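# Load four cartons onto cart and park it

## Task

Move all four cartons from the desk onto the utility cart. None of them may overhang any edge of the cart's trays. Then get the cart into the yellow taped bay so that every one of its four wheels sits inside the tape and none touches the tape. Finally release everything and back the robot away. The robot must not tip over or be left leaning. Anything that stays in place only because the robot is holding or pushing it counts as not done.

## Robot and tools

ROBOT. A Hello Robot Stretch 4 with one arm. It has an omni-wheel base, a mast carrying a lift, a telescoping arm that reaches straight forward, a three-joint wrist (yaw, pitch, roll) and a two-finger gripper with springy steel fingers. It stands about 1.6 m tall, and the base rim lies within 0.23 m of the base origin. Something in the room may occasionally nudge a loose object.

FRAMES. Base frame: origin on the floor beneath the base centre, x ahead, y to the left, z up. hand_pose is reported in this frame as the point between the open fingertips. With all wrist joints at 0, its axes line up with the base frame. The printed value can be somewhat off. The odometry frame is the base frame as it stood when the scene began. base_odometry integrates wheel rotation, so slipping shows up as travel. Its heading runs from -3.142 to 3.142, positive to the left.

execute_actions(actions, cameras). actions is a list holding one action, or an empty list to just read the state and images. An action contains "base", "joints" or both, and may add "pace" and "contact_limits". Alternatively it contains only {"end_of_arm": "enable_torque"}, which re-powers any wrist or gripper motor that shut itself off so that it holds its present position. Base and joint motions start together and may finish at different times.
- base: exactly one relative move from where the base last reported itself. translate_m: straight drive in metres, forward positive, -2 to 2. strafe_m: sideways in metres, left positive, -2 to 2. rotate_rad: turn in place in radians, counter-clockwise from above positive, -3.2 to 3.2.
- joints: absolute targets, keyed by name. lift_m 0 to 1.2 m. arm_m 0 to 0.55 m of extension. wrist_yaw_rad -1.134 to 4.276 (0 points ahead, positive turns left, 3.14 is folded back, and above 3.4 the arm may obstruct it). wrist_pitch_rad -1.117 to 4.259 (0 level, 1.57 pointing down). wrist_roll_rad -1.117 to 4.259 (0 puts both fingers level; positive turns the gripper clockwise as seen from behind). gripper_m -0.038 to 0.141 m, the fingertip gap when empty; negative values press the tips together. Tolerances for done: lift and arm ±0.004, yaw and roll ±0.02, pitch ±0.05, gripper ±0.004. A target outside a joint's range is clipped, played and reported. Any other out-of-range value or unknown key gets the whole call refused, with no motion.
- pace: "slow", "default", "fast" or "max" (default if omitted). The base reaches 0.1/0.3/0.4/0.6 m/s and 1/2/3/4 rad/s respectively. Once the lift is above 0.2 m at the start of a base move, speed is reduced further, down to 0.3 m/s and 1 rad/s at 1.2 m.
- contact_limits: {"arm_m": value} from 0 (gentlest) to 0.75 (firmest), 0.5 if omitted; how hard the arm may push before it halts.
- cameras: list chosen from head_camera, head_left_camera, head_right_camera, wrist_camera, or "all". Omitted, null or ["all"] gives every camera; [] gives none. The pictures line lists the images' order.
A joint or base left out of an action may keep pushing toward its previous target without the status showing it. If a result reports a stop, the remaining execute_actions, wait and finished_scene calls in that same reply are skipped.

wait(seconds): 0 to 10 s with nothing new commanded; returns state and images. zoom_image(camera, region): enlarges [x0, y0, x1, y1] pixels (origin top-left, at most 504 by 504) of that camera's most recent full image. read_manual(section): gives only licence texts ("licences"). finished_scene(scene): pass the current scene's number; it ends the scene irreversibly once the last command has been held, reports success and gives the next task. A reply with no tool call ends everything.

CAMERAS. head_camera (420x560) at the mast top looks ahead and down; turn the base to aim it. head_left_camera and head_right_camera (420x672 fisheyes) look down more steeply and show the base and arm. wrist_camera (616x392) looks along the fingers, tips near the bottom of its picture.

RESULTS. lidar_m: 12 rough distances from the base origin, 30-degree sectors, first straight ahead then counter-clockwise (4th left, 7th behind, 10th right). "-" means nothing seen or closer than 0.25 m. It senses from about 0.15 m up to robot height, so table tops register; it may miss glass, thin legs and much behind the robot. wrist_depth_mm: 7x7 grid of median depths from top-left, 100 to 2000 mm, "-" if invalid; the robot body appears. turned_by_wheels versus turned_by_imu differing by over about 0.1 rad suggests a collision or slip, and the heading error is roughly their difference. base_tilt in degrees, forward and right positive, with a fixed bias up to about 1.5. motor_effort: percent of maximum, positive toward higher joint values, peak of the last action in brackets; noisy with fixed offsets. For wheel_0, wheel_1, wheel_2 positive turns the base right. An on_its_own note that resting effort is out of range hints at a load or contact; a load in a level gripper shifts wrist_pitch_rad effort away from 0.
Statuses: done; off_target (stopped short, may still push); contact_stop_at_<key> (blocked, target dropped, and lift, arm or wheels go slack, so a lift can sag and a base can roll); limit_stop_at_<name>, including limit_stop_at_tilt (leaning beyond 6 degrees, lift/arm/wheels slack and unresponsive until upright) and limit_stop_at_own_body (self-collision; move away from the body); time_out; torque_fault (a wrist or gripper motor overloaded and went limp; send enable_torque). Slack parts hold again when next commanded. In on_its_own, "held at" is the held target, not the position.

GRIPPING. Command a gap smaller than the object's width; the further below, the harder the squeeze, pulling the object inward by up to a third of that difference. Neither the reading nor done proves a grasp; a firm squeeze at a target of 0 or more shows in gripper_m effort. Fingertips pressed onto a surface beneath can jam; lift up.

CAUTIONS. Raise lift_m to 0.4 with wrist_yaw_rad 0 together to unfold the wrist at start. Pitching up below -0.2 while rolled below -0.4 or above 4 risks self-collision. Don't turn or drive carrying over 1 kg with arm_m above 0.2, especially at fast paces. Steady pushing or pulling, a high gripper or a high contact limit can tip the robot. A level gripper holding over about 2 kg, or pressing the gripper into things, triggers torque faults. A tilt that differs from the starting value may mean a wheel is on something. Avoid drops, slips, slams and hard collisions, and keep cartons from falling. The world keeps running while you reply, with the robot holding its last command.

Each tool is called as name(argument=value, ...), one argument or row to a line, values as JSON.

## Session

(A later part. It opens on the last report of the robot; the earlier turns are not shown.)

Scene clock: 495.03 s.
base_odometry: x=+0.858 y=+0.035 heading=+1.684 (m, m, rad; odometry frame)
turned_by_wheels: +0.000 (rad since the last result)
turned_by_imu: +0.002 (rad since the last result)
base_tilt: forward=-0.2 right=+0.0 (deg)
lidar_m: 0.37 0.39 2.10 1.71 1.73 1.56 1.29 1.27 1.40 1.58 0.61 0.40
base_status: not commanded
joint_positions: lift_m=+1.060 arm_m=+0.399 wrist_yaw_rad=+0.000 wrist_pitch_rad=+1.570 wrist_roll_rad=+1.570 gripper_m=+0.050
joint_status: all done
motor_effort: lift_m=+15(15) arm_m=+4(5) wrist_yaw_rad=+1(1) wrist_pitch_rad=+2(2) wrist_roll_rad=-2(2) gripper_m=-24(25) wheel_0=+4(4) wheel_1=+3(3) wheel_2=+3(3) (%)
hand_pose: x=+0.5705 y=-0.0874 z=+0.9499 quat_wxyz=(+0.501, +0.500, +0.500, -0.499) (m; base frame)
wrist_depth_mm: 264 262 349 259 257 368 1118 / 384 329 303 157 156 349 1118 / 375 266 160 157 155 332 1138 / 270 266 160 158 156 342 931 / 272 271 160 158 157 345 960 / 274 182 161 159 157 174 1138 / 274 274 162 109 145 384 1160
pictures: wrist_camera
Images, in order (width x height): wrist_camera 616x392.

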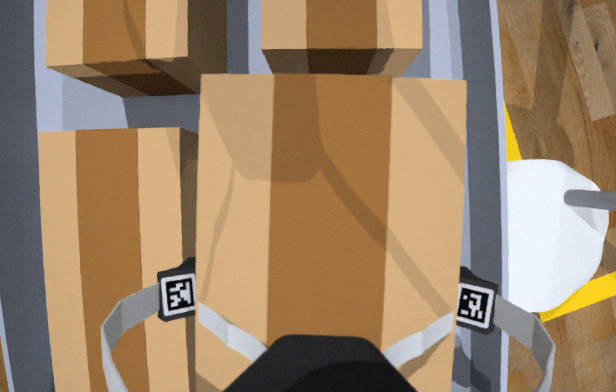

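execute_actions(
  actions=[
    {"joints":{"lift_m":0.962}},
  ],
  cameras=[],
)

execute_actions(
  actions=[
    {"joints":{"gripper_m":0.13}},
  ],
  cameras=[],
)

execute_actions(
  actions=[
    {"joints":{"lift_m":1.1}},
  ],
  cameras=["wrist_camera"],
)

Scene clock: 505.17 s.
base_odometry: x=+0.858 y=+0.035 heading=+1.684 (m, m, rad; odometry frame)
turned_by_wheels: +0.000 (rad since the last result)
turned_by_imu: +0.001 (rad since the last result)
base_tilt: forward=-0.1 right=+0.0 (deg)
lidar_m: 0.36 0.41 2.11 1.73 1.73 1.59 1.29 1.28 1.45 1.58 0.61 0.42
base_status: not commanded
joint_positions: lift_m=+0.962 arm_m=+0.399 wrist_yaw_rad=+0.000 wrist_pitch_rad=+1.570 wrist_roll_rad=+1.570 gripper_m=+0.050
joint_status: all done
motor_effort: lift_m=+15(14) arm_m=+5(5) wrist_yaw_rad=+1(1) wrist_pitch_rad=+2(2) wrist_roll_rad=-2(2) gripper_m=-24(24) wheel_0=+4(4) wheel_1=+3(3) wheel_2=+3(3) (%)
hand_pose: x=+0.5705 y=-0.0874 z=+0.8520 quat_wxyz=(+0.501, +0.500, +0.500, -0.499) (m; base frame)
wrist_depth_mm: 211 220 279 230 229 273 226 / 286 285 281 157 155 274 238 / 167 196 159 157 156 277 236 / 169 195 160 158 156 279 239 / 171 194 161 158 157 281 243 / 172 172 161 159 157 173 243 / 174 190 162 109 145 286 -
pictures: none
No camera images: the call's "cameras" was empty. Leave "cameras" out to get every camera's image.

Scene clock: 506.90 s.
base_odometry: x=+0.858 y=+0.035 heading=+1.684 (m, m, rad; odometry frame)
turned_by_wheels: +0.000 (rad since the last result)
turned_by_imu: +0.001 (rad since the last result)
base_tilt: forward=-0.1 right=+0.0 (deg)
lidar_m: 0.39 0.39 2.10 1.73 1.68 1.56 1.27 1.26 1.44 1.58 0.61 0.40
base_status: not commanded
joint_positions: lift_m=+0.962 arm_m=+0.399 wrist_yaw_rad=-0.002 wrist_pitch_rad=+1.574 wrist_roll_rad=+1.570 gripper_m=+0.130
joint_status: all done
motor_effort: lift_m=+13(14) arm_m=+4(4) wrist_yaw_rad=+7(8) wrist_pitch_rad=-10(11) wrist_roll_rad=-1(2) gripper_m=+0(23) wheel_0=+3(4) wheel_1=+3(3) wheel_2=+3(3) (%)
hand_pose: x=+0.5692 y=-0.0874 z=+0.8521 quat_wxyz=(+0.499, +0.500, +0.500, -0.501) (m; base frame)
wrist_depth_mm: 211 221 286 231 229 279 227 / 293 290 289 170 282 281 238 / 175 196 173 170 169 282 243 / 176 196 173 171 171 286 248 / 178 195 174 173 171 286 250 / 178 180 176 174 172 198 244 / 180 180 177 109 174 290 243
pictures: none
No camera images: the call's "cameras" was empty. Leave "cameras" out to get every camera's image.

Scene clock: 508.53 s.
base_odometry: x=+0.858 y=+0.035 heading=+1.684 (m, m, rad; odometry frame)
turned_by_wheels: +0.000 (rad since the last result)
turned_by_imu: +0.000 (rad since the last result)
base_tilt: forward=-0.1 right=+0.0 (deg)
lidar_m: 0.37 0.40 2.10 1.71 1.72 1.55 1.28 1.27 1.44 1.54 0.59 0.40
base_status: not commanded
joint_positions: lift_m=+1.100 arm_m=+0.399 wrist_yaw_rad=+0.000 wrist_pitch_rad=+1.570 wrist_roll_rad=+1.570 gripper_m=+0.130
joint_status: all done
motor_effort: lift_m=+22(23) arm_m=+4(4) wrist_yaw_rad=+2(7) wrist_pitch_rad=+1(10) wrist_roll_rad=-1(1) gripper_m=-2(1) wheel_0=+3(4) wheel_1=+3(3) wheel_2=+3(3) (%)
hand_pose: x=+0.5704 y=-0.0874 z=+0.9893 quat_wxyz=(+0.500, +0.500, +0.500, -0.500) (m; base frame)
wrist_depth_mm: 399 301 349 298 296 1160 1182 / 418 330 402 359 413 1160 1205 / 394 309 418 303 413 415 1205 / 375 307 366 304 413 418 976 / 370 309 327 306 421 413 976 / 382 314 312 307 307 220 1205 / 394 317 433 109 430 418 1205
pictures: wrist_camera
Images, in order (width x height): wrist_camera 616x392.

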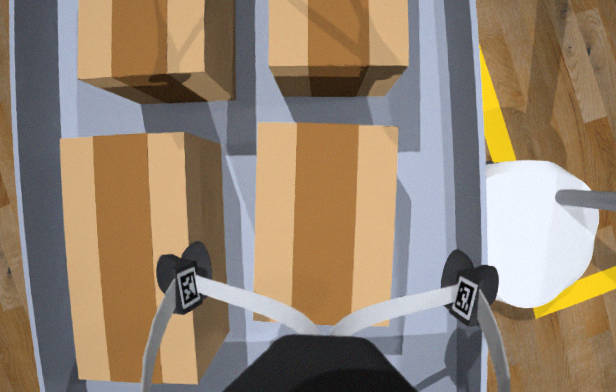

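execute_actions(
  actions=[
    {"joints":{"arm_m":0.0,"lift_m":0.53,"wrist_pitch_rad":0,"wrist_roll_rad":0,"gripper_m":0.141},"pace":"fast"},
  ],
)

Scene clock: 529.80 s.
base_odometry: x=+0.858 y=+0.035 heading=+1.683 (m, m, rad; odometry frame)
turned_by_wheels: +0.000 (rad since the last result)
turned_by_imu: +0.001 (rad since the last result)
base_tilt: forward=-0.2 right=-0.1 (deg)
lidar_m: 0.36 0.36 2.09 1.72 1.72 1.56 1.28 1.28 1.45 1.59 0.60 0.40
base_status: not commanded
joint_positions: lift_m=+0.646 arm_m=+0.004 wrist_yaw_rad=-0.001 wrist_pitch_rad=-0.205 wrist_roll_rad=+0.004 gripper_m=+0.141
joint_status: lift_m contact_stop (moved -0.454 of -0.570); arm_m contact_stop_at_lift_m (moved -0.395 of -0.399); wrist_pitch_rad contact_stop_at_lift_m (moved -1.775 of -1.570); the others done
on_its_own: arm_m is held at +0.004, not at your +0.000, since a contact_stop; wrist_pitch_rad is held at -0.197, not at your +0.000, since a contact_stop; lift_m is slack since a contact_stop (your +0.530 is given up); wrist_pitch_rad is at rest, and its effort (+24) is outside its rest range (-23 to +23)
motor_effort: lift_m=+17(19) arm_m=+0(10) wrist_yaw_rad=+5(15) wrist_pitch_rad=+24(100) wrist_roll_rad=-4(9) gripper_m=+1(1) wheel_0=+2(3) wheel_1=+3(3) wheel_2=-1(3) (%)
hand_pose: x=+0.4574 y=-0.0877 z=+0.8830 quat_wxyz=(+0.995, +0.002, -0.103, +0.000) (m; base frame)
wrist_depth_mm: - - - - - - - / - - - - - - - / - - - - - - - / 1983 - - - - - - / 1983 - 430 271 267 270 256 / 262 187 196 264 181 193 251 / 163 163 165 109 167 168 -
pictures: head_camera, head_left_camera, head_right_camera, wrist_camera
Images, in order (width x height): head_camera 420x560, head_left_camera 420x672, head_right_camera 420x672, wrist_camera 616x392.

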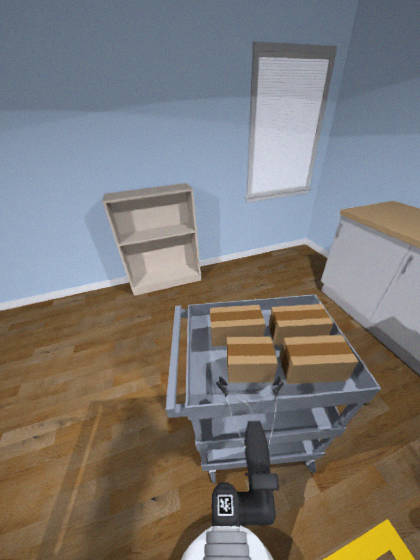

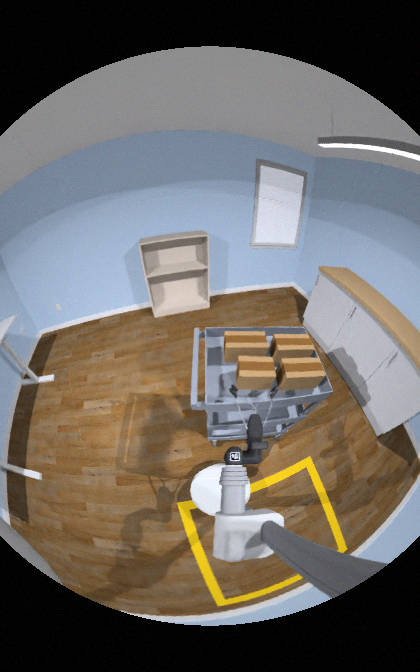

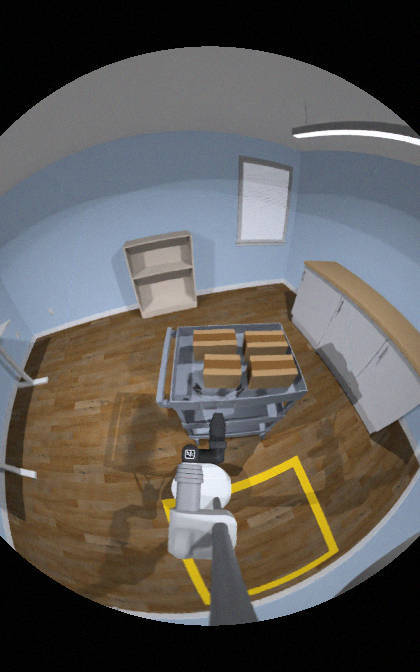

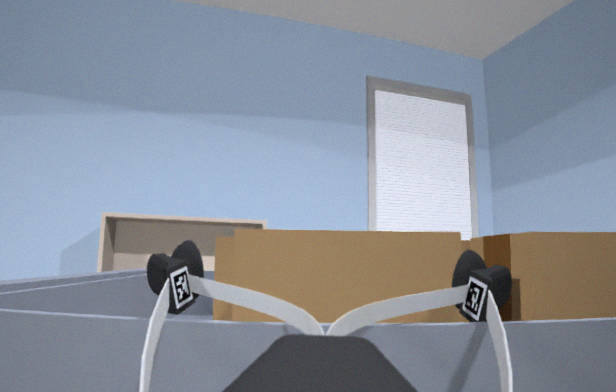

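That was my mistake: with the arm retracted, the level gripper still reached over the tray and hit it. I'll back away first, then lower the lift.

execute_actions(
  actions=[
    {"base":{"translate_m":-0.45},"joints":{"lift_m":0.70,"wrist_pitch_rad":0.0},"pace":"default"},
  ],
)

Scene clock: 536.27 s.
base_odometry: x=+0.909 y=-0.412 heading=+1.683 (m, m, rad; odometry frame)
turned_by_wheels: +0.000 (rad since the last result)
turned_by_imu: +0.004 (rad since the last result)
base_tilt: forward=-0.1 right=+0.0 (deg)
lidar_m: 0.38 0.40 1.91 1.63 1.85 1.02 0.86 0.85 0.97 1.60 0.56 0.40
base_status: done
joint_positions: lift_m=+0.700 arm_m=+0.004 wrist_yaw_rad=+0.000 wrist_pitch_rad=+0.002 wrist_roll_rad=+0.004 gripper_m=+0.141
joint_status: all done
on_its_own: arm_m is held at +0.004, not at your +0.000, since a contact_stop
motor_effort: lift_m=+22(26) arm_m=+0(0) wrist_yaw_rad=+0(26) wrist_pitch_rad=-6(94) wrist_roll_rad=-2(9) gripper_m=-2(0) wheel_0=-1(10) wheel_1=-3(5) wheel_2=+0(17) (%)
hand_pose: x=+0.4636 y=-0.0873 z=+0.8772 quat_wxyz=(+1.000, +0.002, +0.001, +0.000) (m; base frame)
wrist_depth_mm: - - - - - - - / - - - - - - - / - - - - - - - / - - 330 340 512 402 1008 / 373 477 274 267 410 246 243 / 319 187 185 267 182 193 245 / 183 181 180 109 175 174 -
pictures: head_camera, head_left_camera, head_right_camera, wrist_camera
Images, in order (width x height): head_camera 420x560, head_left_camera 420x672, head_right_camera 420x672, wrist_camera 616x392.

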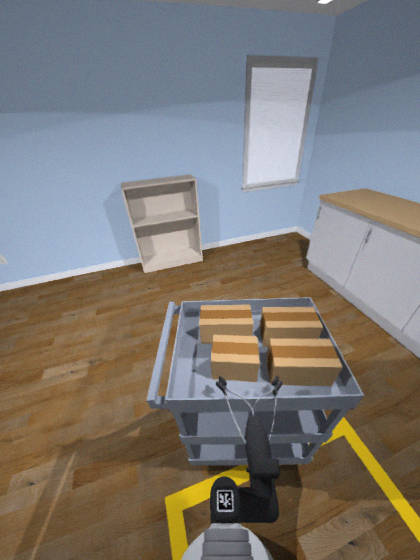

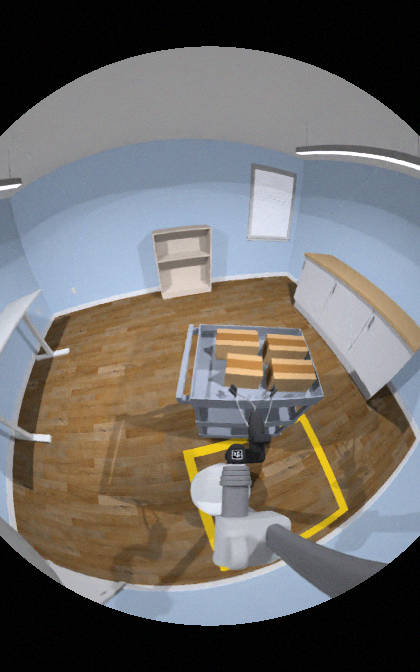

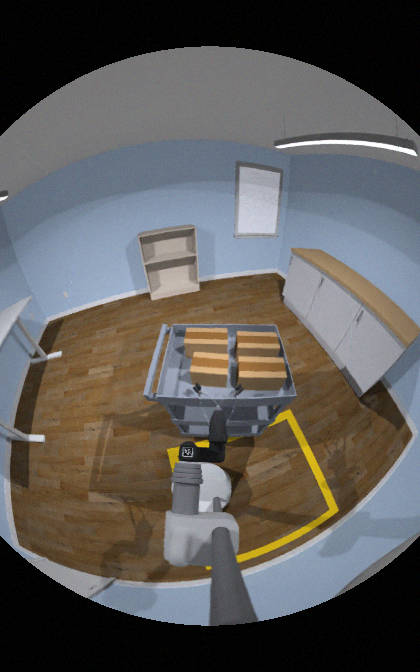

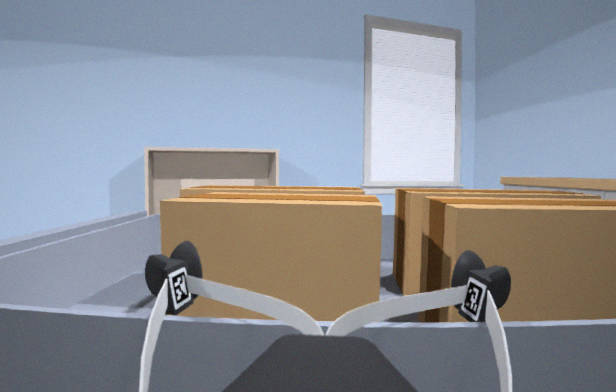

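The gripper is hooked on the tray rim, so the cart came back with me. I'll lift clear and check the cartons.

execute_actions(
  actions=[
    {"joints":{"lift_m":0.85},"pace":"slow"},
  ],
)

Scene clock: 543.40 s.
base_odometry: x=+0.909 y=-0.412 heading=+1.683 (m, m, rad; odometry frame)
turned_by_wheels: +0.000 (rad since the last result)
turned_by_imu: +0.002 (rad since the last result)
base_tilt: forward=-0.3 right=+0.0 (deg)
lidar_m: 0.39 0.39 1.92 1.64 1.86 1.05 0.86 0.83 0.98 1.60 0.56 0.39
base_status: not commanded
joint_positions: lift_m=+0.850 arm_m=+0.004 wrist_yaw_rad=+0.000 wrist_pitch_rad=+0.002 wrist_roll_rad=+0.004 gripper_m=+0.141
joint_status: all done
on_its_own: arm_m is held at +0.004, not at your +0.000, since a contact_stop
motor_effort: lift_m=+22(24) arm_m=+0(0) wrist_yaw_rad=+1(0) wrist_pitch_rad=-6(6) wrist_roll_rad=-2(2) gripper_m=+0(0) wheel_0=-1(1) wheel_1=-3(3) wheel_2=+0(0) (%)
hand_pose: x=+0.4636 y=-0.0873 z=+1.0272 quat_wxyz=(+1.000, +0.002, +0.001, +0.000) (m; base frame)
wrist_depth_mm: - - - - - - - / - - - - - - - / - - - - - - - / - - - - - - - / - - - - - - 1708 / - 597 449 445 442 217 1618 / 452 492 357 109 415 336 351
pictures: head_camera, head_left_camera, head_right_camera, wrist_camera
Images, in order (width x height): head_camera 420x560, head_left_camera 420x672, head_right_camera 420x672, wrist_camera 616x392.

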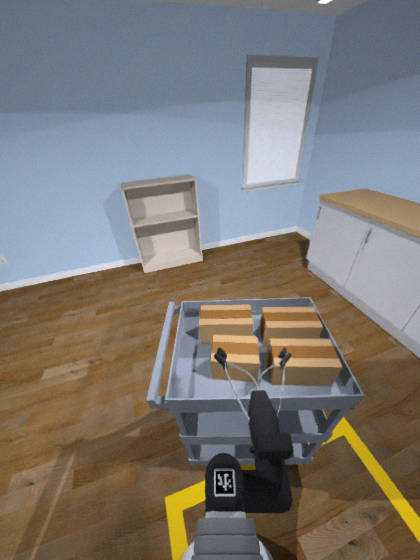

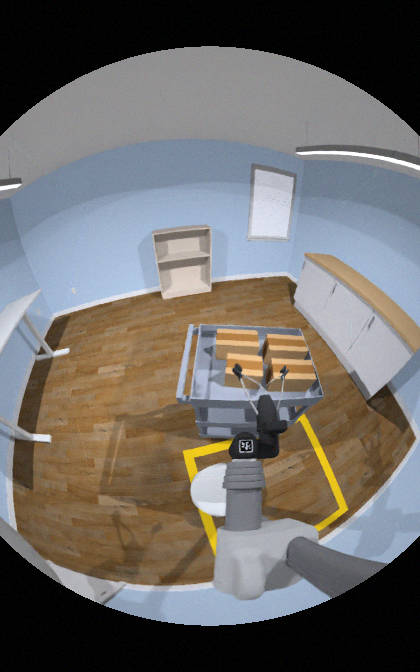

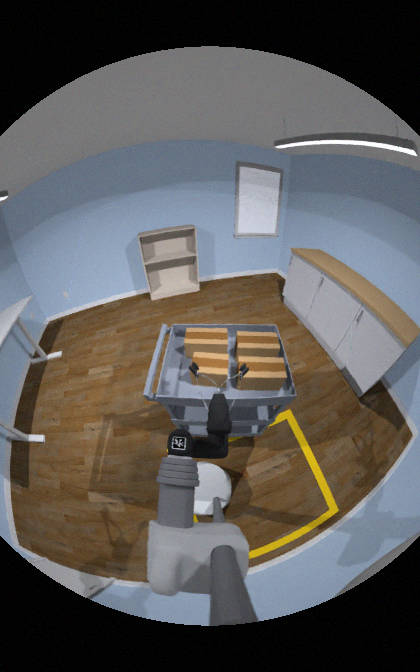

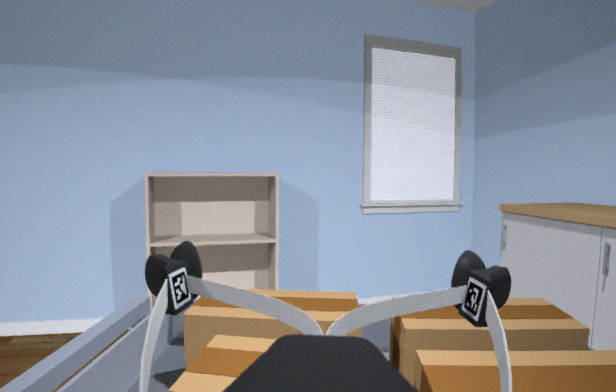

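execute_actions(
  actions=[
    {"base":{"translate_m":-0.5},"joints":{"lift_m":0.53},"pace":"default"},
  ],
  cameras=["head_camera","head_right_camera"],
)

Scene clock: 553.40 s.
base_odometry: x=+0.964 y=-0.909 heading=+1.683 (m, m, rad; odometry frame)
turned_by_wheels: +0.000 (rad since the last result)
turned_by_imu: +0.003 (rad since the last result)
base_tilt: forward=-0.1 right=+0.1 (deg)
lidar_m: 0.89 3.04 1.73 1.70 0.87 0.46 0.38 0.36 0.42 0.70 1.97 0.89
base_status: done
joint_positions: lift_m=+0.530 arm_m=+0.004 wrist_yaw_rad=+0.000 wrist_pitch_rad=+0.002 wrist_roll_rad=+0.004 gripper_m=+0.141
joint_status: all done
on_its_own: arm_m is held at +0.004, not at your +0.000, since a contact_stop
motor_effort: lift_m=+13(23) arm_m=+0(0) wrist_yaw_rad=+1(1) wrist_pitch_rad=-6(6) wrist_roll_rad=-2(2) gripper_m=-1(1) wheel_0=-1(7) wheel_1=-3(2) wheel_2=+1(12) (%)
hand_pose: x=+0.4635 y=-0.0874 z=+0.7079 quat_wxyz=(+1.000, +0.002, +0.001, +0.000) (m; base frame)
wrist_depth_mm: - - - - - - - / - - - - - - - / - - 676 668 661 661 - / - - - - - - 1863 / - - 1118 1138 1138 1060 1863 / - 1921 699 683 683 217 1921 / 1464 1430 1397 109 1138 1397 1537
pictures: head_camera, head_right_camera
Images, in order (width x height): head_camera 420x560, head_right_camera 420x672.

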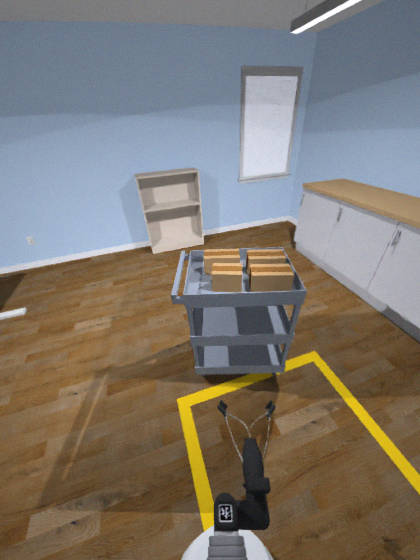

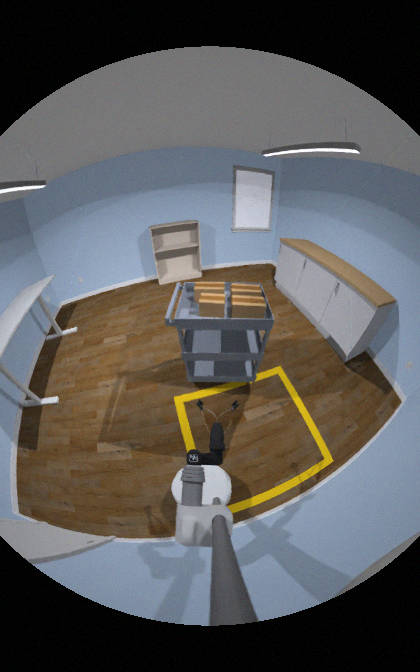

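The cartons are still in place. I'll grip the cart's front-right corner post from its right end, then strafe so that post leads the cart toward the bay.

execute_actions(
  actions=[
    {"base":{"rotate_rad":-0.874},"joints":{"arm_m":0.0},"pace":"fast"},
  ],
  cameras=[],
)

execute_actions(
  actions=[
    {"base":{"translate_m":1.66},"pace":"fast"},
  ],
  cameras=[],
)

execute_actions(
  actions=[
    {"base":{"rotate_rad":2.552},"pace":"fast"},
  ],
)

Scene clock: 623.73 s.
base_odometry: x=+0.964 y=-0.909 heading=+0.809 (m, m, rad; odometry frame)
turned_by_wheels: -0.874 (rad since the last result)
turned_by_imu: -0.897 (rad since the last result)
base_tilt: forward=-0.2 right=+0.0 (deg)
lidar_m: 1.99 0.90 0.88 2.46 1.71 2.17 0.62 0.38 0.34 0.37 0.49 0.93
base_status: done
joint_positions: lift_m=+0.530 arm_m=+0.001 wrist_yaw_rad=+0.000 wrist_pitch_rad=+0.002 wrist_roll_rad=+0.004 gripper_m=+0.141
joint_status: all done
motor_effort: lift_m=+13(13) arm_m=-5(7) wrist_yaw_rad=+2(0) wrist_pitch_rad=-6(6) wrist_roll_rad=-2(2) gripper_m=-1(0) wheel_0=+1(8) wheel_1=+2(10) wheel_2=+2(11) (%)
hand_pose: x=+0.4602 y=-0.0874 z=+0.7079 quat_wxyz=(+1.000, +0.002, +0.001, +0.000) (m; base frame)
wrist_depth_mm: - - - - - - 1756 / - - - - - - 1661 / - - - 1863 - - 1661 / - - - 1808 - - 1661 / - - - 1863 - - 1576 / 1708 1921 1808 1863 1808 218 1537 / 1430 1430 1537 109 1576 1464 1366
pictures: none
No camera images: the call's "cameras" was empty. Leave "cameras" out to get every camera's image.

Scene clock: 630.67 s.
base_odometry: x=+2.065 y=+0.236 heading=+0.697 (m, m, rad; odometry frame)
turned_by_wheels: -0.112 (rad since the last result)
turned_by_imu: -0.022 (rad since the last result)
base_tilt: forward=-0.3 right=+0.0 (deg)
lidar_m: 0.39 0.51 0.99 2.58 0.77 0.75 1.73 1.05 0.94 0.95 1.16 0.40
base_status: translate_m limit_stop_at_tilt (by the wheels' count: +1.589 of +1.660)
joint_positions: lift_m=+0.530 arm_m=-0.003 wrist_yaw_rad=+0.000 wrist_pitch_rad=+0.002 wrist_roll_rad=+0.004 gripper_m=+0.141
joint_status: not commanded
on_its_own: the wheels are slack since a limit_stop_at_tilt; lift_m is slack since a limit_stop_at_tilt; arm_m is slack since a limit_stop_at_tilt
motor_effort: lift_m=+17(19) arm_m=+0(15) wrist_yaw_rad=+2(46) wrist_pitch_rad=-6(87) wrist_roll_rad=-2(25) gripper_m=-2(5) wheel_0=+1(8) wheel_1=+0(12) wheel_2=+0(24) (%)
hand_pose: x=+0.4566 y=-0.0874 z=+0.7075 quat_wxyz=(+1.000, +0.002, +0.001, +0.000) (m; base frame)
wrist_depth_mm: 277 251 229 207 190 723 699 / 290 258 231 209 191 723 691 / 291 260 232 211 193 741 699 / 296 264 236 213 195 750 707 / 301 265 233 215 196 741 715 / 304 272 232 211 193 211 723 / 312 276 244 109 194 759 732
pictures: none
No camera images: the call's "cameras" was empty. Leave "cameras" out to get every camera's image.

not run: a stop came earlier in this reply.

The robot ran into something. I'll get a picture before moving again.

execute_actions(
  actions=[],
)

Scene clock: 636.57 s.
base_odometry: x=+2.065 y=+0.236 heading=+0.697 (m, m, rad; odometry frame)
turned_by_wheels: +0.000 (rad since the last result)
turned_by_imu: +0.001 (rad since the last result)
base_tilt: forward=-0.1 right=+0.1 (deg)
lidar_m: 0.39 0.49 1.02 2.55 0.76 0.72 1.72 1.06 0.94 0.96 1.16 0.41
base_status: translate_m limit_stop_at_tilt (by the wheels' count: +1.589 of +1.660)
joint_positions: lift_m=+0.530 arm_m=-0.003 wrist_yaw_rad=+0.000 wrist_pitch_rad=+0.002 wrist_roll_rad=+0.004 gripper_m=+0.141
joint_status: not commanded
on_its_own: the wheels are slack since a limit_stop_at_tilt; lift_m is slack since a limit_stop_at_tilt; arm_m is slack since a limit_stop_at_tilt
motor_effort: lift_m=+17(19) arm_m=+0(15) wrist_yaw_rad=+2(46) wrist_pitch_rad=-6(87) wrist_roll_rad=-2(25) gripper_m=-3(5) wheel_0=+0(8) wheel_1=+0(12) wheel_2=+0(24) (%)
hand_pose: x=+0.4566 y=-0.0874 z=+0.7075 quat_wxyz=(+1.000, +0.002, +0.001, +0.000) (m; base frame)
wrist_depth_mm: 277 252 229 207 189 723 699 / 290 258 230 209 191 732 699 / 293 260 231 211 193 741 707 / 297 263 236 213 195 741 707 / 301 267 233 215 196 732 715 / 306 271 232 211 193 211 723 / 310 274 244 109 195 778 732
pictures: head_camera, head_left_camera, head_right_camera, wrist_camera
Images, in order (width x height): head_camera 420x560, head_left_camera 420x672, head_right_camera 420x672, wrist_camera 616x392.

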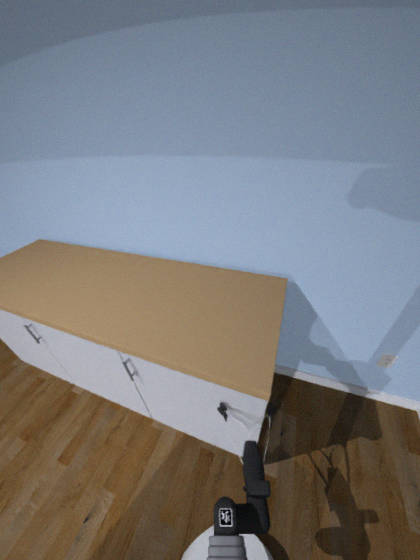

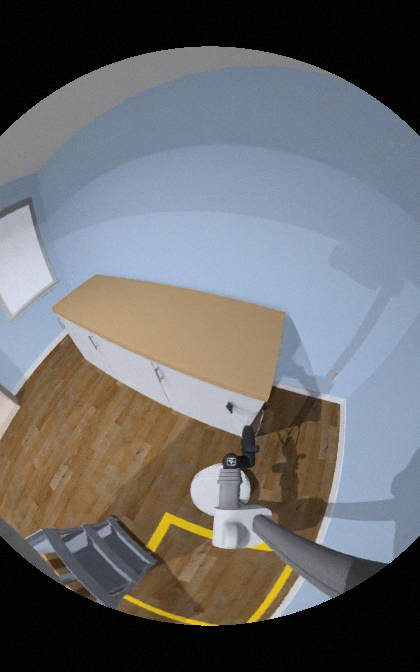

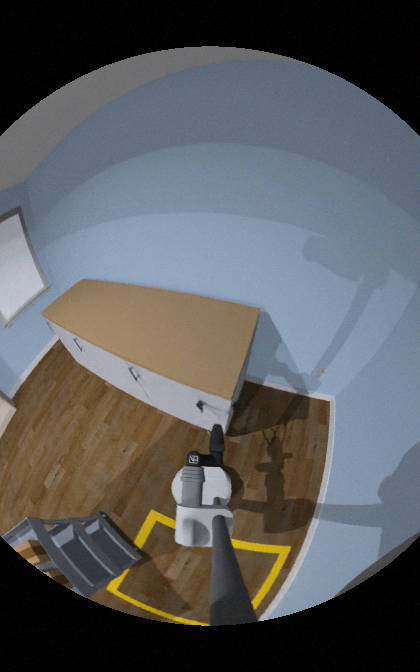

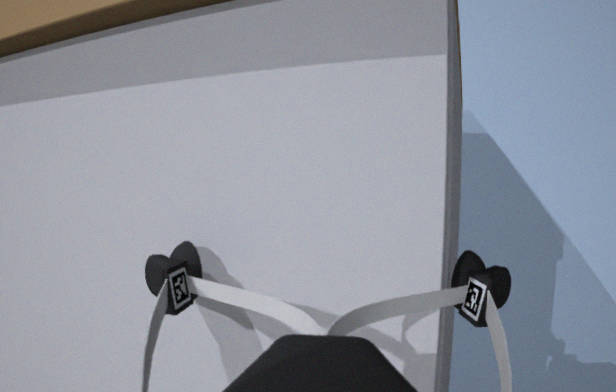

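I hit the counter with the gripper's fingers because I didn't allow for how far the gripper reaches. I'll back off and then turn toward the cart.

execute_actions(
  actions=[
    {"base":{"translate_m":-0.3},"joints":{"lift_m":0.53,"arm_m":0.0},"pace":"default"},
  ],
  cameras=[],
)

execute_actions(
  actions=[
    {"base":{"rotate_rad":2.55},"pace":"fast"},
  ],
)

Scene clock: 670.20 s.
base_odometry: x=+1.835 y=+0.044 heading=+0.697 (m, m, rad; odometry frame)
turned_by_wheels: +0.000 (rad since the last result)
turned_by_imu: +0.002 (rad since the last result)
base_tilt: forward=-0.2 right=+0.1 (deg)
lidar_m: 0.70 0.86 1.69 0.65 0.51 0.73 1.55 0.93 0.84 0.85 1.04 1.20
base_status: done
joint_positions: lift_m=+0.530 arm_m=-0.001 wrist_yaw_rad=+0.000 wrist_pitch_rad=+0.002 wrist_roll_rad=+0.004 gripper_m=+0.141
joint_status: all done
motor_effort: lift_m=+18(18) arm_m=+5(5) wrist_yaw_rad=+2(1) wrist_pitch_rad=-6(6) wrist_roll_rad=-3(2) gripper_m=-1(0) wheel_0=-2(7) wheel_1=-3(9) wheel_2=+2(11) (%)
hand_pose: x=+0.4586 y=-0.0874 z=+0.7075 quat_wxyz=(+1.000, +0.002, +0.001, +0.000) (m; base frame)
wrist_depth_mm: 1618 1430 1308 1182 1060 976 931 / 1576 627 549 496 759 991 931 / 723 627 569 512 634 1008 931 / 707 647 569 517 654 1025 931 / 723 647 574 525 668 1008 946 / 750 661 564 512 508 217 976 / 750 661 591 108 931 1042 976
pictures: none
No camera images: the call's "cameras" was empty. Leave "cameras" out to get every camera's image.

Scene clock: 672.33 s.
base_odometry: x=+1.835 y=+0.044 heading=-3.037 (m, m, rad; odometry frame)
turned_by_wheels: +2.550 (rad since the last result)
turned_by_imu: +2.623 (rad since the last result)
base_tilt: forward=-0.2 right=-0.1 (deg)
lidar_m: 0.55 1.60 0.97 0.83 0.86 1.06 1.34 0.69 0.84 1.58 0.66 0.53
base_status: done
joint_positions: lift_m=+0.530 arm_m=-0.001 wrist_yaw_rad=+0.000 wrist_pitch_rad=+0.002 wrist_roll_rad=+0.004 gripper_m=+0.141
joint_status: not commanded
motor_effort: lift_m=+18(18) arm_m=+4(5) wrist_yaw_rad=+1(0) wrist_pitch_rad=-6(6) wrist_roll_rad=-3(2) gripper_m=-1(1) wheel_0=-2(10) wheel_1=-1(9) wheel_2=-1(14) (%)
hand_pose: x=+0.4587 y=-0.0873 z=+0.7075 quat_wxyz=(+1.000, +0.002, +0.001, +0.000) (m; base frame)
wrist_depth_mm: 1921 - - - - 317 307 / 1921 - - - 286 276 270 / 1921 - - - 293 279 272 / 1921 - - - 866 - - / 1983 - - - - - - / 1808 1921 1756 - 301 218 788 / 1499 1430 1537 109 304 569 591
pictures: head_camera, head_left_camera, head_right_camera, wrist_camera
Images, in order (width x height): head_camera 420x560, head_left_camera 420x672, head_right_camera 420x672, wrist_camera 616x392.

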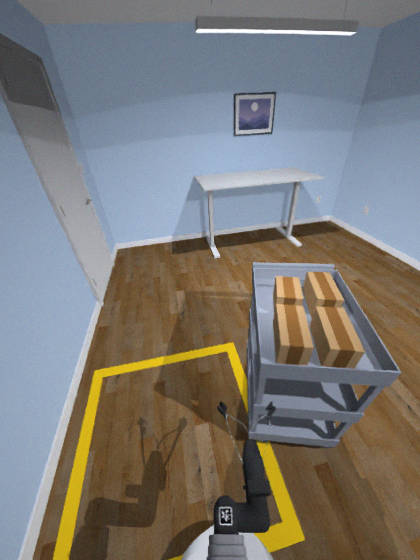

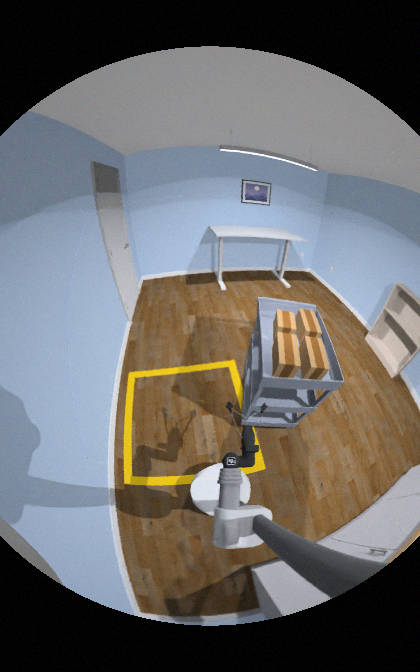

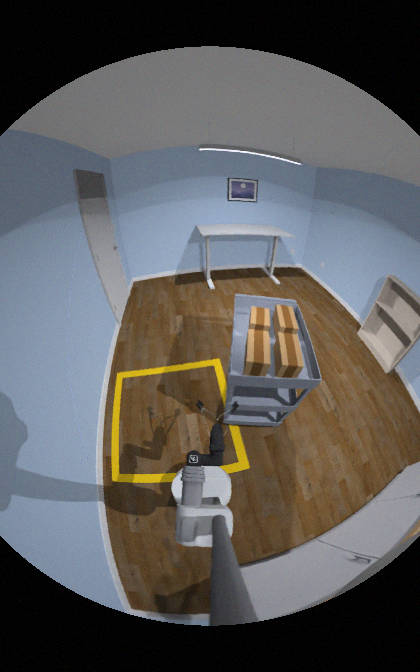

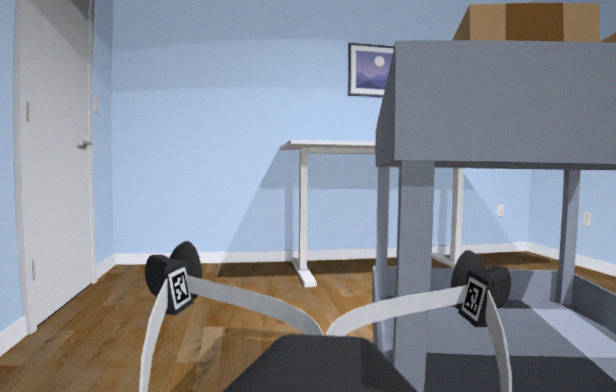

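Now I'm at the cart's open end with the bay on the left. I'll approach at an angle so the base stays clear of the left wall.

execute_actions(
  actions=[
    {"base":{"strafe_m":-0.32},"pace":"fast"},
  ],
  cameras=[],
)

execute_actions(
  actions=[
    {"base":{"translate_m":-0.15},"pace":"fast"},
  ],
  cameras=[],
)

execute_actions(
  actions=[
    {"base":{"rotate_rad":0.39},"pace":"fast"},
  ],
)

Scene clock: 759.33 s.
base_odometry: x=+1.801 y=+0.362 heading=-3.037 (m, m, rad; odometry frame)
turned_by_wheels: +0.000 (rad since the last result)
turned_by_imu: +0.001 (rad since the last result)
base_tilt: forward=-0.1 right=+0.1 (deg)
lidar_m: 0.46 0.49 1.33 1.16 1.17 1.40 0.60 0.62 0.76 1.43 2.30 0.47
base_status: done
joint_positions: lift_m=+0.530 arm_m=-0.001 wrist_yaw_rad=+0.000 wrist_pitch_rad=+0.002 wrist_roll_rad=+0.004 gripper_m=+0.141
joint_status: not commanded
motor_effort: lift_m=+18(18) arm_m=+4(4) wrist_yaw_rad=+2(0) wrist_pitch_rad=-6(5) wrist_roll_rad=-2(2) gripper_m=-1(2) wheel_0=-2(14) wheel_1=+3(15) wheel_2=+0(3) (%)
hand_pose: x=+0.4587 y=-0.0874 z=+0.7075 quat_wxyz=(+1.000, +0.002, +0.001, +0.000) (m; base frame)
wrist_depth_mm: - 325 293 262 253 244 237 / 291 281 271 260 254 245 238 / 296 286 276 265 256 248 241 / 325 - - - - - 255 / 327 - - - - - 254 / 325 1863 676 820 707 218 260 / 324 517 603 109 609 569 255
pictures: none
No camera images: the call's "cameras" was empty. Leave "cameras" out to get every camera's image.

Scene clock: 760.83 s.
base_odometry: x=+1.951 y=+0.378 heading=-3.037 (m, m, rad; odometry frame)
turned_by_wheels: +0.000 (rad since the last result)
turned_by_imu: +0.001 (rad since the last result)
base_tilt: forward=-0.2 right=+0.0 (deg)
lidar_m: 0.61 2.15 1.28 1.12 1.13 1.28 0.48 0.47 0.58 1.08 2.35 0.62
base_status: done
joint_positions: lift_m=+0.530 arm_m=-0.001 wrist_yaw_rad=+0.000 wrist_pitch_rad=+0.002 wrist_roll_rad=+0.004 gripper_m=+0.141
joint_status: not commanded
motor_effort: lift_m=+18(18) arm_m=+4(4) wrist_yaw_rad=+1(1) wrist_pitch_rad=-6(5) wrist_roll_rad=-3(2) gripper_m=-1(0) wheel_0=-1(9) wheel_1=-1(8) wheel_2=-2(14) (%)
hand_pose: x=+0.4587 y=-0.0874 z=+0.7075 quat_wxyz=(+1.000, +0.002, +0.001, +0.000) (m; base frame)
wrist_depth_mm: - - - - - - - / - - 427 421 399 - - / - 449 430 415 399 392 - / - - - - - - - / - - - - - - - / - 473 683 759 707 217 - / 1464 473 603 109 603 421 1537
pictures: none
No camera images: the call's "cameras" was empty. Leave "cameras" out to get every camera's image.

Scene clock: 761.83 s.
base_odometry: x=+1.951 y=+0.378 heading=-2.647 (m, m, rad; odometry frame)
turned_by_wheels: +0.390 (rad since the last result)
turned_by_imu: +0.401 (rad since the last result)
base_tilt: forward=-0.2 right=+0.0 (deg)
lidar_m: 0.67 1.37 1.13 1.13 1.27 0.48 0.46 0.52 0.90 2.39 0.62 0.63
base_status: done
joint_positions: lift_m=+0.530 arm_m=-0.001 wrist_yaw_rad=+0.000 wrist_pitch_rad=+0.002 wrist_roll_rad=+0.004 gripper_m=+0.141
joint_status: not commanded
motor_effort: lift_m=+18(18) arm_m=+4(4) wrist_yaw_rad=+1(1) wrist_pitch_rad=-6(6) wrist_roll_rad=-2(2) gripper_m=+2(1) wheel_0=-3(7) wheel_1=+1(9) wheel_2=-1(11) (%)
hand_pose: x=+0.4587 y=-0.0874 z=+0.7075 quat_wxyz=(+1.000, +0.002, +0.001, +0.000) (m; base frame)
wrist_depth_mm: 1308 1661 - - - - - / 1336 1756 - - 427 373 338 / 1336 1756 - - 415 368 338 / 1336 1756 - - - - - / 1336 1708 - - - - - / 1336 1618 1863 1808 640 218 798 / 1336 1499 1576 109 597 569 591
pictures: head_camera, head_left_camera, head_right_camera, wrist_camera
Images, in order (width x height): head_camera 420x560, head_left_camera 420x672, head_right_camera 420x672, wrist_camera 616x392.

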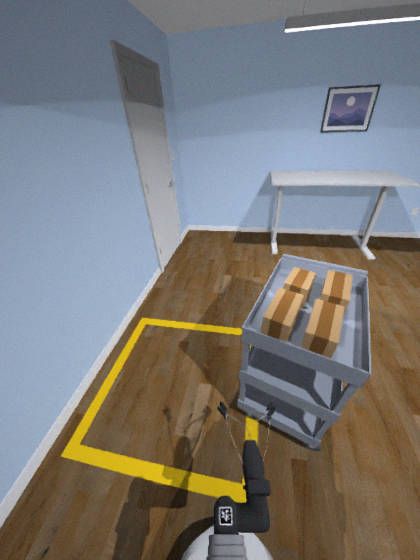

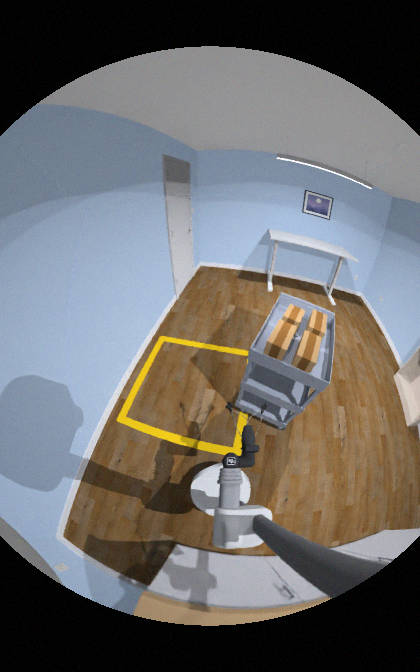

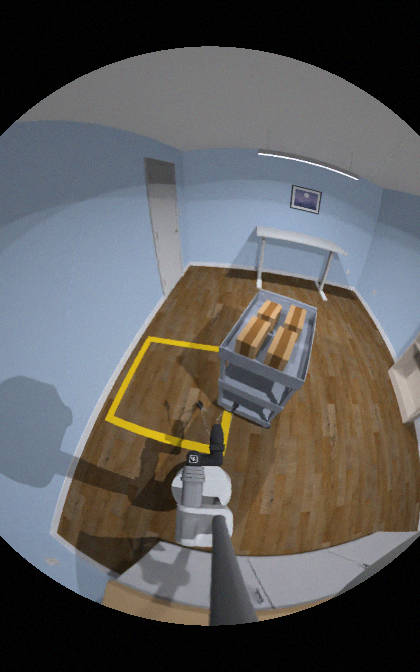

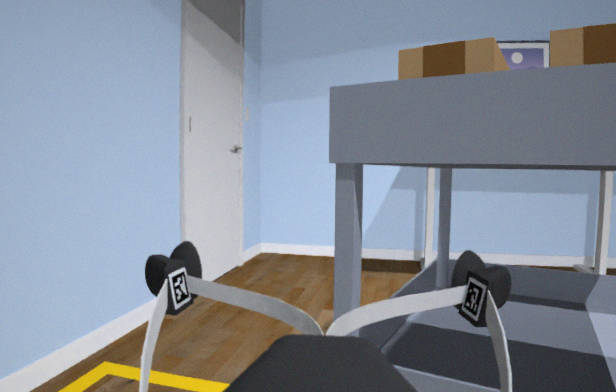

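execute_actions(
  actions=[
    {"base":{"strafe_m":-0.03},"joints":{"arm_m":0.15}},
  ],
  cameras=["wrist_camera"],
)

Scene clock: 769.87 s.
base_odometry: x=+1.936 y=+0.404 heading=-2.647 (m, m, rad; odometry frame)
turned_by_wheels: +0.000 (rad since the last result)
turned_by_imu: +0.002 (rad since the last result)
base_tilt: forward=-0.1 right=+0.0 (deg)
lidar_m: 0.59 1.45 1.16 1.15 1.29 0.46 0.47 0.52 0.88 2.34 2.50 0.61
base_status: done
joint_positions: lift_m=+0.530 arm_m=+0.149 wrist_yaw_rad=+0.000 wrist_pitch_rad=+0.002 wrist_roll_rad=+0.004 gripper_m=+0.141
joint_status: all done
motor_effort: lift_m=+18(18) arm_m=+5(5) wrist_yaw_rad=+1(2) wrist_pitch_rad=-6(6) wrist_roll_rad=-3(2) gripper_m=+0(1) wheel_0=+1(8) wheel_1=+0(10) wheel_2=+0(1) (%)
hand_pose: x=+0.6086 y=-0.0874 z=+0.7076 quat_wxyz=(+1.000, +0.002, +0.001, +0.000) (m; base frame)
wrist_depth_mm: 1308 1708 - - 273 233 216 / 1336 1708 - 300 265 236 217 / 1366 1756 - 306 272 241 220 / 1366 1756 - - - - - / 1336 1708 - - - - - / 1366 1618 1808 314 676 218 723 / 1336 1464 1537 109 559 564 585
pictures: wrist_camera
Images, in order (width x height): wrist_camera 616x392.

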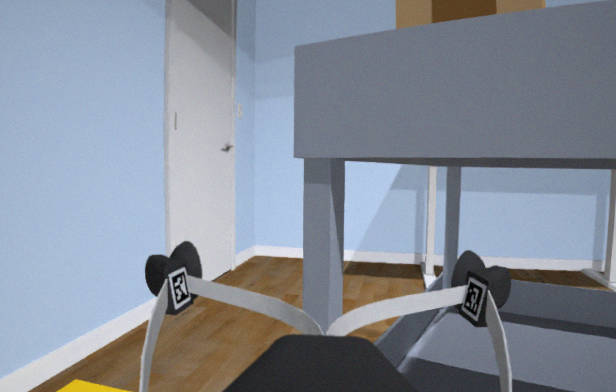

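execute_actions(
  actions=[
    {"joints":{"arm_m":0.235},"contact_limits":{"arm_m":0.2}},
  ],
  cameras=["wrist_camera"],
)

Scene clock: 775.23 s.
base_odometry: x=+1.936 y=+0.404 heading=-2.647 (m, m, rad; odometry frame)
turned_by_wheels: +0.000 (rad since the last result)
turned_by_imu: +0.001 (rad since the last result)
base_tilt: forward=-0.1 right=+0.0 (deg)
lidar_m: 0.64 1.45 1.17 1.15 1.29 0.45 0.46 0.55 0.89 2.35 2.52 0.61
base_status: not commanded
joint_positions: lift_m=+0.530 arm_m=+0.234 wrist_yaw_rad=+0.000 wrist_pitch_rad=+0.002 wrist_roll_rad=+0.004 gripper_m=+0.141
joint_status: all done
motor_effort: lift_m=+18(18) arm_m=+5(8) wrist_yaw_rad=+1(2) wrist_pitch_rad=-6(6) wrist_roll_rad=-2(2) gripper_m=+0(0) wheel_0=+1(1) wheel_1=+0(0) wheel_2=+0(0) (%)
contact_limits: arm_m 0.2
hand_pose: x=+0.6936 y=-0.0874 z=+0.7076 quat_wxyz=(+1.000, +0.002, +0.001, +0.000) (m; base frame)
wrist_depth_mm: 1281 1708 - 214 188 167 - / 1308 1756 - 216 190 168 157 / 1308 1756 - 221 194 173 159 / 1336 1756 - 232 - - - / 1308 1661 - 235 - - - / 1336 1618 1756 226 1808 216 668 / 1308 1430 1618 109 535 564 574
pictures: wrist_camera
Images, in order (width x height): wrist_camera 616x392.

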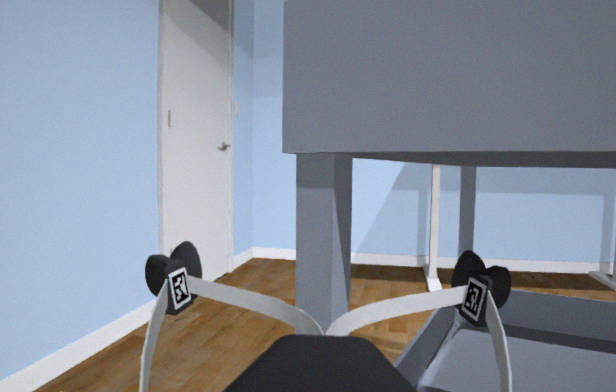

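execute_actions(
  actions=[
    {"joints":{"gripper_m":-0.03}},
  ],
  cameras=["wrist_camera"],
)

Scene clock: 782.97 s.
base_odometry: x=+1.936 y=+0.404 heading=-2.647 (m, m, rad; odometry frame)
turned_by_wheels: +0.000 (rad since the last result)
turned_by_imu: +0.002 (rad since the last result)
base_tilt: forward=-0.1 right=+0.0 (deg)
lidar_m: 0.65 1.42 1.14 1.14 1.29 0.46 0.46 0.56 0.87 2.31 0.67 0.62
base_status: not commanded
joint_positions: lift_m=+0.530 arm_m=+0.234 wrist_yaw_rad=-0.001 wrist_pitch_rad=+0.003 wrist_roll_rad=+0.004 gripper_m=-0.029
joint_status: all done
motor_effort: lift_m=+18(18) arm_m=+3(5) wrist_yaw_rad=+6(6) wrist_pitch_rad=-7(7) wrist_roll_rad=-1(2) gripper_m=-26(27) wheel_0=+1(1) wheel_1=+0(0) wheel_2=+0(0) (%)
hand_pose: x=+0.6937 y=-0.0878 z=+0.7075 quat_wxyz=(+1.000, +0.002, +0.001, -0.001) (m; base frame)
wrist_depth_mm: 1281 1756 - 203 180 160 - / 1308 1756 - 205 181 162 151 / 1336 1708 - 210 189 169 157 / 1308 1756 - 215 - - - / 1336 1756 - 213 - - - / 1366 1618 183 216 183 691 668 / 1308 1430 1576 109 525 530 585
pictures: wrist_camera
Images, in order (width x height): wrist_camera 616x392.

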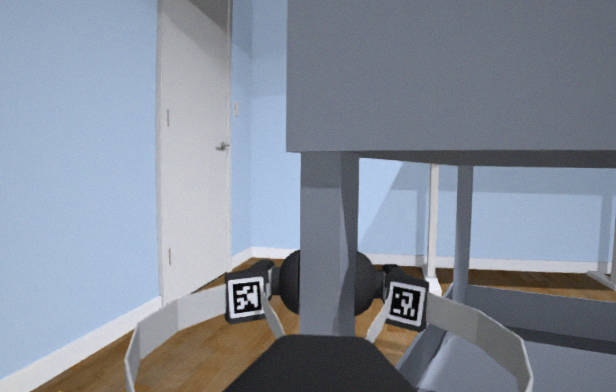

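I've got a grip on the post. Now I'll strafe left slowly.

execute_actions(
  actions=[
    {"base":{"strafe_m":0.35},"joints":{"arm_m":0.295},"pace":"slow","contact_limits":{"arm_m":0.4}},
  ],
)

Scene clock: 791.07 s.
base_odometry: x=+2.102 y=+0.096 heading=-2.648 (m, m, rad; odometry frame)
turned_by_wheels: -0.001 (rad since the last result)
turned_by_imu: +0.000 (rad since the last result)
base_tilt: forward=-0.1 right=-0.1 (deg)
lidar_m: 0.69 0.98 0.84 0.81 0.92 1.07 0.43 0.46 0.78 2.66 2.88 0.61
base_status: done
joint_positions: lift_m=+0.530 arm_m=+0.294 wrist_yaw_rad=-0.005 wrist_pitch_rad=+0.002 wrist_roll_rad=+0.004 gripper_m=-0.029
joint_status: all done
on_its_own: wrist_yaw_rad is at rest, and its effort (+16) is outside its rest range (-13 to +13)
motor_effort: lift_m=+18(18) arm_m=+4(6) wrist_yaw_rad=+16(29) wrist_pitch_rad=-7(7) wrist_roll_rad=-2(2) gripper_m=-27(27) wheel_0=-8(16) wheel_1=+1(3) wheel_2=+0(0) (%)
contact_limits: arm_m 0.4
hand_pose: x=+0.7533 y=-0.0889 z=+0.7075 quat_wxyz=(+1.000, +0.002, +0.001, -0.002) (m; base frame)
wrist_depth_mm: 931 1182 1808 207 176 153 - / 931 1205 1863 208 178 154 143 / 931 1229 1808 211 187 163 153 / 960 1281 1863 219 - - - / 960 1281 1863 216 - - - / 946 1205 183 214 195 683 668 / 946 1118 1537 109 1430 525 569
pictures: head_camera, head_left_camera, head_right_camera, wrist_camera
Images, in order (width x height): head_camera 420x560, head_left_camera 420x672, head_right_camera 420x672, wrist_camera 616x392.

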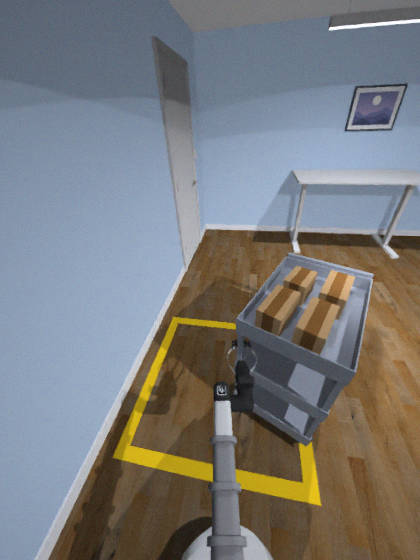

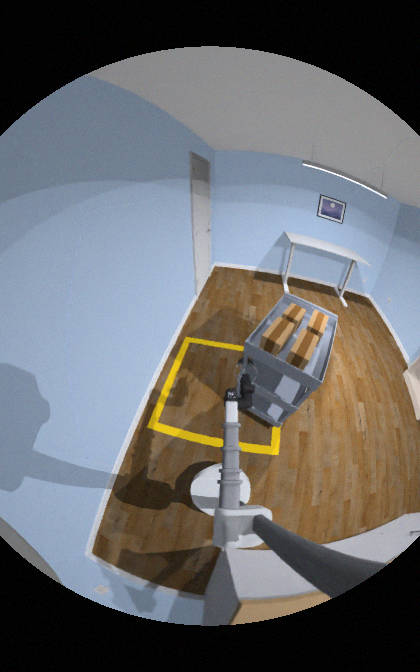

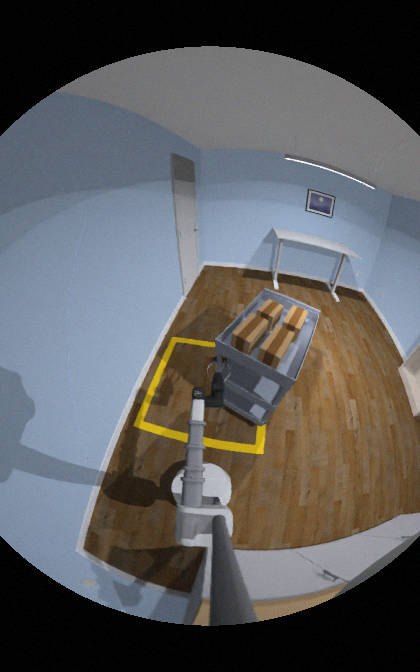

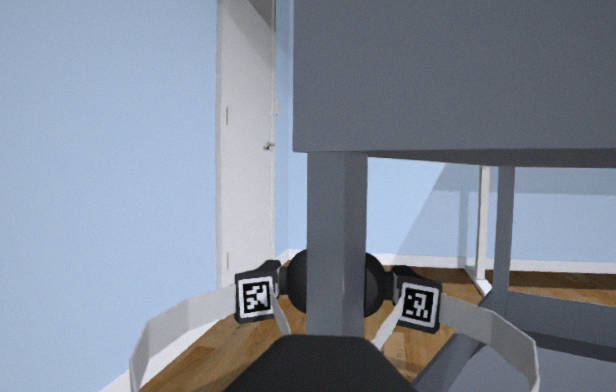

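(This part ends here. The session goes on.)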